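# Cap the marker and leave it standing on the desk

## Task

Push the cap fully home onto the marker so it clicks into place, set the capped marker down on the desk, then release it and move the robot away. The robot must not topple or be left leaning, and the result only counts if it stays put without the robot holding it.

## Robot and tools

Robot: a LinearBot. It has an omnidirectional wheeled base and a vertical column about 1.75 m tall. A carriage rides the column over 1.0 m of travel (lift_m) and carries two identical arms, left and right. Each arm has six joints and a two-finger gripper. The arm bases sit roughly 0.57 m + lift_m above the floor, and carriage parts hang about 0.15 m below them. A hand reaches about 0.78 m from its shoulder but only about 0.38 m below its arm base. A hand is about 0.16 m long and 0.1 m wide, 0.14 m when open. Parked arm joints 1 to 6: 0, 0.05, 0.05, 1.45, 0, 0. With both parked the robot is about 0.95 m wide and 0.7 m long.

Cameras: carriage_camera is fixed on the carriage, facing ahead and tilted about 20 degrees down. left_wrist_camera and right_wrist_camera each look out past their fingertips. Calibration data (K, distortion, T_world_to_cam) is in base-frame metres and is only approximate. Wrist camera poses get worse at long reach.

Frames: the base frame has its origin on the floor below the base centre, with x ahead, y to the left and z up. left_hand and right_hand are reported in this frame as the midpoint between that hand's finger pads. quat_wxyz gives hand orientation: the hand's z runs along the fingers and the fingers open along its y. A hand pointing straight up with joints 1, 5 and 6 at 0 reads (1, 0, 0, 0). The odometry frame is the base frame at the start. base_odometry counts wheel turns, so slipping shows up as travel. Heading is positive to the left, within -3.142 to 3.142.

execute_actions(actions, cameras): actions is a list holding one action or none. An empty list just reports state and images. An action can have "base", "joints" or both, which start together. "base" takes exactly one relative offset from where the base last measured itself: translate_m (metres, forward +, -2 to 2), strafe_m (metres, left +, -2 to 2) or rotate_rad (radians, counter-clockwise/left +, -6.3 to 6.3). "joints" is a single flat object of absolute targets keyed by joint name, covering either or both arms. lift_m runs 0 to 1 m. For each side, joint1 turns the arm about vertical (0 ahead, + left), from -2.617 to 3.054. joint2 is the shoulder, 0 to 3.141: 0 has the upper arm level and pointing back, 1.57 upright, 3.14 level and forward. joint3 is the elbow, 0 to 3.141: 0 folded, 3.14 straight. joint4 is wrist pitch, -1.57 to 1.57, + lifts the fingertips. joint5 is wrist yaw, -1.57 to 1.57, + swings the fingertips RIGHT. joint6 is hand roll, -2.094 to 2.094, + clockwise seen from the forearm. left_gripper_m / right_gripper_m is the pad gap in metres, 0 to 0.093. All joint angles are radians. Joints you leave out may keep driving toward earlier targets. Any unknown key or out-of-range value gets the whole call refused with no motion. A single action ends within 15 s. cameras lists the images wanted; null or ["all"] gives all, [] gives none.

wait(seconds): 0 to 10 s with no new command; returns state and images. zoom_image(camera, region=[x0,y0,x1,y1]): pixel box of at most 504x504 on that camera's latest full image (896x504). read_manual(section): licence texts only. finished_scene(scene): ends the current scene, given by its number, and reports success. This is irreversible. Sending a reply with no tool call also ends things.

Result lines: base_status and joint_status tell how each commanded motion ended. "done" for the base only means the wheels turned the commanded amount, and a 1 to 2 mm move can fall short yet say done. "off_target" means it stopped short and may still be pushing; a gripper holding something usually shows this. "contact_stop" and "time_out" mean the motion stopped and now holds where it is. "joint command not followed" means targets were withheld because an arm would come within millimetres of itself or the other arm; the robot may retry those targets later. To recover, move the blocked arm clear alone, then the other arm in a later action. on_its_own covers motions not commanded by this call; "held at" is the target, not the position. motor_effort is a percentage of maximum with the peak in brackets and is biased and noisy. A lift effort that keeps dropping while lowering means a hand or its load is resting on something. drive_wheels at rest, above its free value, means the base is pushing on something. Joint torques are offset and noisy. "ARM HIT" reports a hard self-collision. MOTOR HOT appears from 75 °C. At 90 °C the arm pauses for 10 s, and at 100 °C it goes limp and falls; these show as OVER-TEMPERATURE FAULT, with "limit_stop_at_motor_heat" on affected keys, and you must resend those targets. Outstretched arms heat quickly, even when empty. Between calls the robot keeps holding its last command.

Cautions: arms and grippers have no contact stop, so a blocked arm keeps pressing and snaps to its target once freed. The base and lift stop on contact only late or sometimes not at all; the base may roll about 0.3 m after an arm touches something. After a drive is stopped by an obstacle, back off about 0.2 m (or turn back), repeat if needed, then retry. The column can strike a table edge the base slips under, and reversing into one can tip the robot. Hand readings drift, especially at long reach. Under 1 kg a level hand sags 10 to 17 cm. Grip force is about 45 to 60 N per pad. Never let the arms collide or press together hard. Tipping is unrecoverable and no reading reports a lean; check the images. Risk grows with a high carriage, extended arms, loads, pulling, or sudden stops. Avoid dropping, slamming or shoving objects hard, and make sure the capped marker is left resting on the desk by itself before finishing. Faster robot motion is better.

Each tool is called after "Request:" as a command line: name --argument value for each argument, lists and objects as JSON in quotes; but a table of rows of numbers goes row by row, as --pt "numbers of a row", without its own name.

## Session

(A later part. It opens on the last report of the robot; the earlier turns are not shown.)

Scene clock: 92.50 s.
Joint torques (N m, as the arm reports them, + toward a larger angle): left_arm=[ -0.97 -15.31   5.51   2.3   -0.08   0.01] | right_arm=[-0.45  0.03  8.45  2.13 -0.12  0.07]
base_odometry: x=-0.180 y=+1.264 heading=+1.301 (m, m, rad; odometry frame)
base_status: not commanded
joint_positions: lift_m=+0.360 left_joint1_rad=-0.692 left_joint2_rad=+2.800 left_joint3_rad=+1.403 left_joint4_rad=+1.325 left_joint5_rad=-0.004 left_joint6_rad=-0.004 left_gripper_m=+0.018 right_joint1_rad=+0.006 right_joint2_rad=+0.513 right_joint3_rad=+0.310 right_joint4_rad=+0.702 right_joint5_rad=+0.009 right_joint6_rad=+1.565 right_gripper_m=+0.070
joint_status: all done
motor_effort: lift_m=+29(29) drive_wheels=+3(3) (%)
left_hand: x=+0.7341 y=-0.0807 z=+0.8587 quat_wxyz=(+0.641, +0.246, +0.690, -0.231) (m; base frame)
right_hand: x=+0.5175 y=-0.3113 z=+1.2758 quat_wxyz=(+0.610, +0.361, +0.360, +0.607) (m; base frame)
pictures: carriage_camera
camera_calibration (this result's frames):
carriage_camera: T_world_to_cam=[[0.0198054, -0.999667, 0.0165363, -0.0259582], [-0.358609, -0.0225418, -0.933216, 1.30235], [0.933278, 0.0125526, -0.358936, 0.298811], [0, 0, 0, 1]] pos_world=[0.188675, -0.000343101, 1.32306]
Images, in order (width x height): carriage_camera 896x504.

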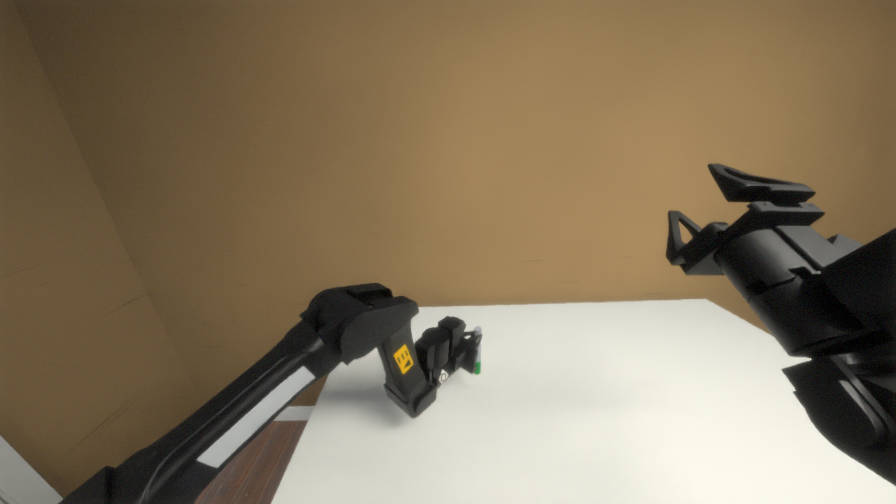

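Request:
execute_actions --actions '[{"joints":{"left_joint2_rad":2.97,"left_joint3_rad":1.305,"left_joint4_rad":0.72}}]' --cameras '["left_wrist_camera"]'

Request:
execute_actions --actions '[{"joints":{"left_joint2_rad":2.8,"left_joint3_rad":1.4,"left_joint4_rad":1.3}}]' --cameras '[]'

Request:
execute_actions --actions '[{"joints":{"left_joint2_rad":2.3,"left_joint3_rad":1.66,"left_joint4_rad":0.5,"left_joint6_rad":-1.57}}]' --cameras '[]'

Request:
execute_actions --actions '[{"joints":{"left_joint2_rad":2.5,"left_joint4_rad":-0.71,"left_joint5_rad":-0.1}}]' --cameras '["carriage_camera","left_wrist_camera"]'

Scene clock: 97.73 s.
Joint torques (N m, as the arm reports them, + toward a larger angle): left_arm=[-0.88 -2.21 -1.75 -3.72 -0.06  0.01] | right_arm=[-0.46  0.06  8.53  2.18 -0.11  0.07]
base_odometry: x=-0.180 y=+1.264 heading=+1.301 (m, m, rad; odometry frame)
base_status: not commanded
joint_positions: lift_m=+0.360 left_joint1_rad=-0.692 left_joint2_rad=+2.808 left_joint3_rad=+1.381 left_joint4_rad=+1.325 left_joint5_rad=-0.004 left_joint6_rad=-0.003 left_gripper_m=+0.018 right_joint1_rad=+0.006 right_joint2_rad=+0.513 right_joint3_rad=+0.310 right_joint4_rad=+0.702 right_joint5_rad=+0.009 right_joint6_rad=+1.565 right_gripper_m=+0.070
joint_status: left_joint2_rad off_target (ended at +2.808, target +2.970); left_joint3_rad off_target (ended at +1.381, target +1.305); left_joint4_rad off_target (ended at +1.325, target +0.720)
motor_effort: lift_m=+28(29) drive_wheels=+3(3) (%)
left_hand: x=+0.7287 y=-0.0763 z=+0.8466 quat_wxyz=(+0.631, +0.249, +0.699, -0.227) (m; base frame)
right_hand: x=+0.5175 y=-0.3113 z=+1.2758 quat_wxyz=(+0.610, +0.361, +0.360, +0.607) (m; base frame)
pictures: left_wrist_camera
camera_calibration (this result's frames):
left_wrist_camera: T_world_to_cam=[[-0.603016, -0.797429, 0.0218876, 0.364593], [-0.505032, 0.360379, -0.784264, 1.07046], [0.617507, -0.483977, -0.620041, 0.160307], [0, 0, 0, 1]] pos_world=[0.661479, -0.0174477, 0.930937]
Images, in order (width x height): left_wrist_camera 896x504.

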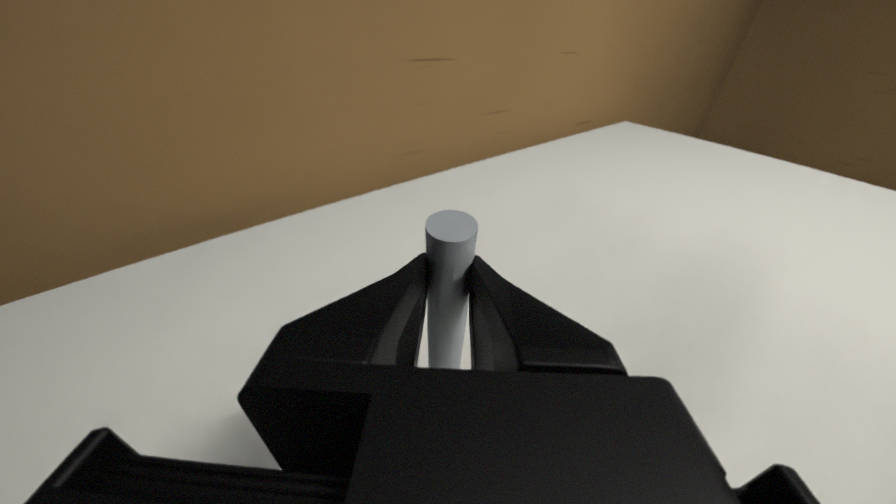

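Scene clock: 98.90 s.
Joint torques (N m, as the arm reports them, + toward a larger angle): left_arm=[ -1.07 -14.24   4.66   2.56  -0.06   0.01] | right_arm=[-0.43  0.02  8.47  2.14 -0.12  0.08]
base_odometry: x=-0.180 y=+1.264 heading=+1.301 (m, m, rad; odometry frame)
base_status: not commanded
joint_positions: lift_m=+0.360 left_joint1_rad=-0.692 left_joint2_rad=+2.785 left_joint3_rad=+1.414 left_joint4_rad=+1.299 left_joint5_rad=-0.004 left_joint6_rad=-0.003 left_gripper_m=+0.018 right_joint1_rad=+0.006 right_joint2_rad=+0.513 right_joint3_rad=+0.310 right_joint4_rad=+0.702 right_joint5_rad=+0.009 right_joint6_rad=+1.565 right_gripper_m=+0.070
joint_status: all done
motor_effort: lift_m=+28(29) drive_wheels=+3(3) (%)
left_hand: x=+0.7375 y=-0.0836 z=+0.8651 quat_wxyz=(+0.641, +0.246, +0.690, -0.230) (m; base frame)
right_hand: x=+0.5175 y=-0.3113 z=+1.2758 quat_wxyz=(+0.610, +0.361, +0.360, +0.607) (m; base frame)
pictures: none
No camera images: the call's "cameras" was empty. Leave "cameras" out to get every camera's image.

Scene clock: 100.63 s.
Joint torques (N m, as the arm reports them, + toward a larger angle): left_arm=[ -0.98 -15.25   8.65   2.51  -0.08   0.  ] | right_arm=[-0.45  0.07  8.49  2.17 -0.12  0.07]
base_odometry: x=-0.180 y=+1.264 heading=+1.301 (m, m, rad; odometry frame)
base_status: not commanded
joint_positions: lift_m=+0.360 left_joint1_rad=-0.692 left_joint2_rad=+2.296 left_joint3_rad=+1.669 left_joint4_rad=+0.502 left_joint5_rad=-0.004 left_joint6_rad=-1.565 left_gripper_m=+0.018 right_joint1_rad=+0.006 right_joint2_rad=+0.513 right_joint3_rad=+0.310 right_joint4_rad=+0.702 right_joint5_rad=+0.009 right_joint6_rad=+1.565 right_gripper_m=+0.070
joint_status: all done
motor_effort: lift_m=+29(28) drive_wheels=+3(3) (%)
left_hand: x=+0.7781 y=-0.1172 z=+1.0911 quat_wxyz=(+0.285, -0.318, +0.679, -0.597) (m; base frame)
right_hand: x=+0.5175 y=-0.3113 z=+1.2758 quat_wxyz=(+0.610, +0.361, +0.360, +0.607) (m; base frame)
pictures: none
No camera images: the call's "cameras" was empty. Leave "cameras" out to get every camera's image.

Scene clock: 102.20 s.
Joint torques (N m, as the arm reports them, + toward a larger angle): left_arm=[ -1.05 -15.84   6.9    0.36  -0.3   -0.04] | right_arm=[-0.43  0.06  8.45  2.15 -0.12  0.07]
base_odometry: x=-0.180 y=+1.264 heading=+1.301 (m, m, rad; odometry frame)
base_status: not commanded
joint_positions: lift_m=+0.360 left_joint1_rad=-0.692 left_joint2_rad=+2.515 left_joint3_rad=+1.659 left_joint4_rad=-0.704 left_joint5_rad=-0.095 left_joint6_rad=-1.565 left_gripper_m=+0.018 right_joint1_rad=+0.006 right_joint2_rad=+0.513 right_joint3_rad=+0.310 right_joint4_rad=+0.702 right_joint5_rad=+0.009 right_joint6_rad=+1.565 right_gripper_m=+0.070
joint_status: all done
motor_effort: lift_m=+29(28) drive_wheels=+3(3) (%)
left_hand: x=+0.6108 y=+0.0417 z=+0.7832 quat_wxyz=(+0.045, -0.423, +0.905, +0.015) (m; base frame)
right_hand: x=+0.5175 y=-0.3113 z=+1.2758 quat_wxyz=(+0.610, +0.361, +0.360, +0.607) (m; base frame)
pictures: carriage_camera, left_wrist_camera
camera_calibration (this result's frames):
carriage_camera: T_world_to_cam=[[0.0198054, -0.999667, 0.0165363, -0.0259581], [-0.358609, -0.0225418, -0.933216, 1.30235], [0.933278, 0.0125526, -0.358936, 0.29881], [0, 0, 0, 1]] pos_world=[0.188675, -0.000343101, 1.32305]
left_wrist_camera: T_world_to_cam=[[0.78324, -0.621232, -0.024601, -0.428754], [-0.544885, -0.704962, 0.454014, 0.0176043], [-0.299391, -0.342198, -0.890655, 1.01703], [0, 0, 0, 1]] pos_world=[0.649899, 0.0940803, 0.887282]
Images, in order (width x height): carriage_camera 896x504, left_wrist_camera 896x504.

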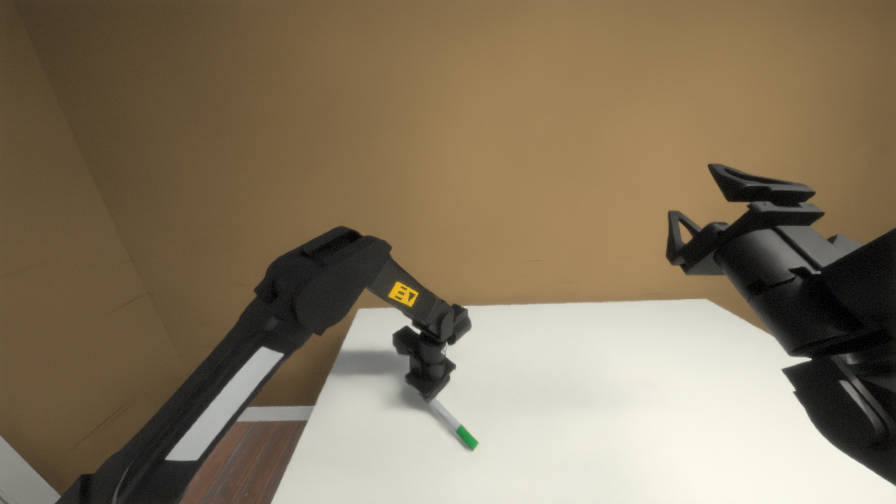

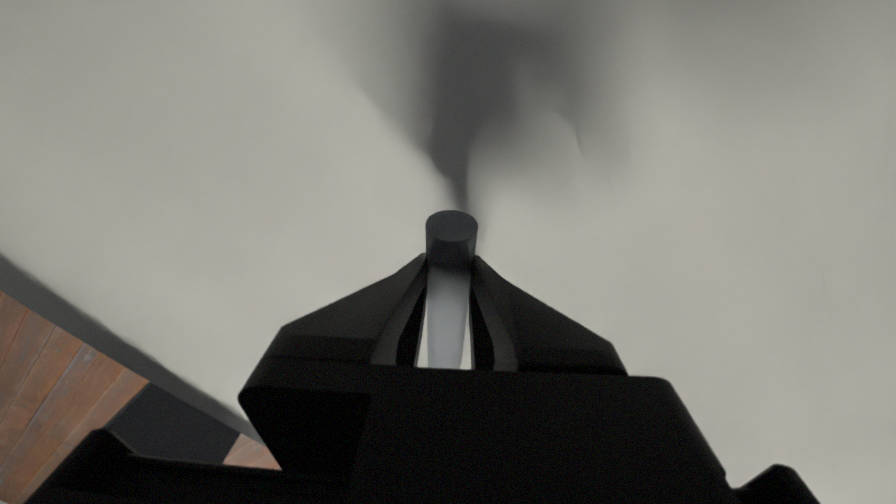

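Wrist yaw should go the other way to level it.

Request:
execute_actions --actions '[{"joints":{"lift_m":0.315,"left_joint5_rad":0.08}}]' --cameras '[]'

Request:
execute_actions --actions '[{"joints":{"left_gripper_m":0.07}}]' --cameras '[]'

Request:
execute_actions --actions '[{"joints":{"lift_m":0.42}}]' --cameras '["left_wrist_camera"]'

Request:
zoom_image --camera "left_wrist_camera" --region '[390,190,510,330]'

Scene clock: 105.53 s.
Joint torques (N m, as the arm reports them, + toward a larger angle): left_arm=[ -0.81 -14.91   7.02   0.46  -0.11  -0.05] | right_arm=[-0.47  0.1   8.39  2.18 -0.12  0.07]
base_odometry: x=-0.180 y=+1.264 heading=+1.301 (m, m, rad; odometry frame)
base_status: not commanded
joint_positions: lift_m=+0.315 left_joint1_rad=-0.692 left_joint2_rad=+2.502 left_joint3_rad=+1.659 left_joint4_rad=-0.708 left_joint5_rad=+0.075 left_joint6_rad=-1.565 left_gripper_m=+0.018 right_joint1_rad=+0.006 right_joint2_rad=+0.513 right_joint3_rad=+0.310 right_joint4_rad=+0.702 right_joint5_rad=+0.008 right_joint6_rad=+1.565 right_gripper_m=+0.070
joint_status: all done
motor_effort: lift_m=+30(29) drive_wheels=+3(3) (%)
left_hand: x=+0.5937 y=+0.0180 z=+0.7430 quat_wxyz=(-0.029, -0.422, +0.906, -0.025) (m; base frame)
right_hand: x=+0.5176 y=-0.3113 z=+1.2306 quat_wxyz=(+0.609, +0.362, +0.361, +0.606) (m; base frame)
pictures: none
No camera images: the call's "cameras" was empty. Leave "cameras" out to get every camera's image.

Scene clock: 106.20 s.
Joint torques (N m, as the arm reports them, + toward a larger angle): left_arm=[ -0.95 -14.87   6.99   0.46  -0.09  -0.05] | right_arm=[-0.44  0.05  8.43  2.16 -0.13  0.08]
base_odometry: x=-0.180 y=+1.264 heading=+1.301 (m, m, rad; odometry frame)
base_status: not commanded
joint_positions: lift_m=+0.315 left_joint1_rad=-0.692 left_joint2_rad=+2.502 left_joint3_rad=+1.659 left_joint4_rad=-0.708 left_joint5_rad=+0.075 left_joint6_rad=-1.566 left_gripper_m=+0.070 right_joint1_rad=+0.006 right_joint2_rad=+0.513 right_joint3_rad=+0.310 right_joint4_rad=+0.702 right_joint5_rad=+0.008 right_joint6_rad=+1.565 right_gripper_m=+0.070
joint_status: all done
motor_effort: lift_m=+29(29) drive_wheels=+3(3) (%)
left_hand: x=+0.5937 y=+0.0180 z=+0.7430 quat_wxyz=(-0.030, -0.423, +0.905, -0.025) (m; base frame)
right_hand: x=+0.5176 y=-0.3113 z=+1.2306 quat_wxyz=(+0.609, +0.362, +0.361, +0.606) (m; base frame)
pictures: none
No camera images: the call's "cameras" was empty. Leave "cameras" out to get every camera's image.

Scene clock: 107.17 s.
Joint torques (N m, as the arm reports them, + toward a larger angle): left_arm=[ -0.93 -14.21   7.1    0.46  -0.12  -0.05] | right_arm=[-0.41  0.07  8.44  2.13 -0.13  0.08]
base_odometry: x=-0.180 y=+1.264 heading=+1.301 (m, m, rad; odometry frame)
base_status: not commanded
joint_positions: lift_m=+0.420 left_joint1_rad=-0.692 left_joint2_rad=+2.494 left_joint3_rad=+1.659 left_joint4_rad=-0.709 left_joint5_rad=+0.077 left_joint6_rad=-1.566 left_gripper_m=+0.070 right_joint1_rad=+0.006 right_joint2_rad=+0.513 right_joint3_rad=+0.310 right_joint4_rad=+0.705 right_joint5_rad=+0.008 right_joint6_rad=+1.565 right_gripper_m=+0.070
joint_status: all done
motor_effort: lift_m=+33(40) drive_wheels=+3(3) (%)
left_hand: x=+0.5947 y=+0.0166 z=+0.8514 quat_wxyz=(-0.029, -0.422, +0.905, -0.029) (m; base frame)
right_hand: x=+0.5171 y=-0.3113 z=+1.3362 quat_wxyz=(+0.610, +0.360, +0.360, +0.607) (m; base frame)
pictures: left_wrist_camera
camera_calibration (this result's frames):
left_wrist_camera: T_world_to_cam=[[0.779612, -0.626146, -0.0120812, -0.438431], [-0.495216, -0.628171, 0.600135, -0.194966], [-0.383361, -0.46189, -0.799807, 1.03893], [0, 0, 0, 1]] pos_world=[0.643543, 0.0828801, 0.942656]
Images, in order (width x height): left_wrist_camera 896x504.

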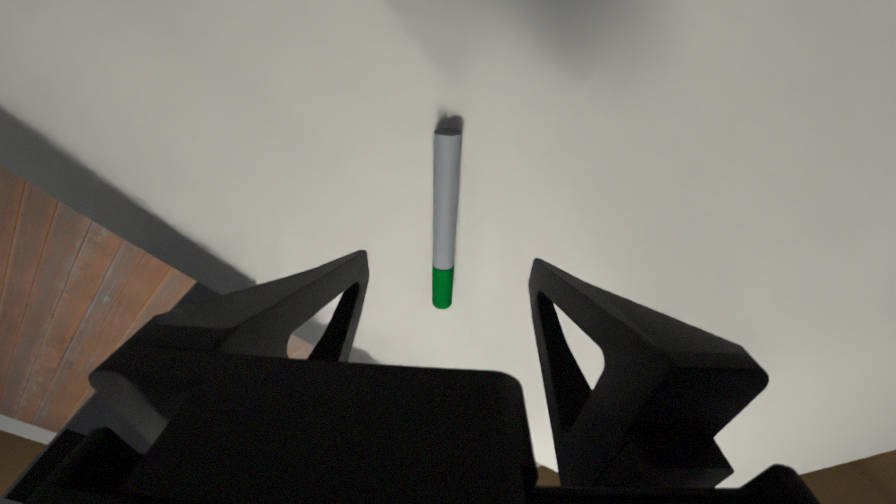

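Region (390, 190, 510, 330) of left_wrist_camera's 896x504 image, scaled by 3.600, with more detail than that image has; it fills the left 432 columns of this view, and the rest is white.

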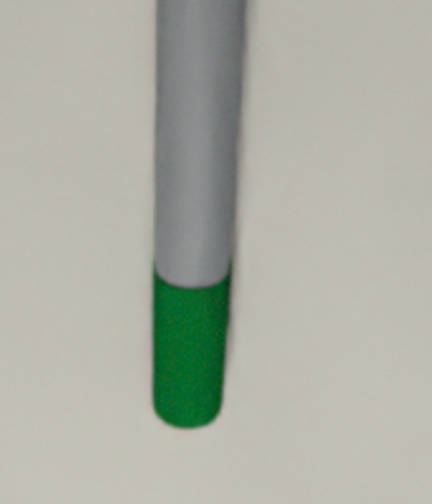

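Request:
execute_actions --actions '[{"base":{"translate_m":-0.3},"joints":{"left_joint1_rad":0,"left_joint2_rad":1.0,"left_joint3_rad":1.0}}]' --cameras '[]'

Request:
finished_scene --scene 1

Scene clock: 111.10 s.
Joint torques (N m, as the arm reports them, + toward a larger angle): left_arm=[-0.18 -2.75  7.69  2.12 -0.08  0.03] | right_arm=[-0.46  0.1   8.5   2.1  -0.12  0.07]
base_odometry: x=-0.260 y=+0.975 heading=+1.301 (m, m, rad; odometry frame)
base_status: done
joint_positions: lift_m=+0.420 left_joint1_rad=-0.004 left_joint2_rad=+1.001 left_joint3_rad=+1.018 left_joint4_rad=-0.698 left_joint5_rad=+0.075 left_joint6_rad=-1.566 left_gripper_m=+0.070 right_joint1_rad=+0.006 right_joint2_rad=+0.513 right_joint3_rad=+0.310 right_joint4_rad=+0.706 right_joint5_rad=+0.008 right_joint6_rad=+1.565 right_gripper_m=+0.070
joint_status: all done
motor_effort: lift_m=+33(33) drive_wheels=-2(11) (%)
left_hand: x=+0.5717 y=+0.2974 z=+1.2108 quat_wxyz=(+0.281, -0.624, +0.652, -0.328) (m; base frame)
right_hand: x=+0.5171 y=-0.3112 z=+1.3362 quat_wxyz=(+0.610, +0.360, +0.360, +0.607) (m; base frame)
pictures: none
No camera images: the call's "cameras" was empty. Leave "cameras" out to get every camera's image.

The scene is finished: the task was done.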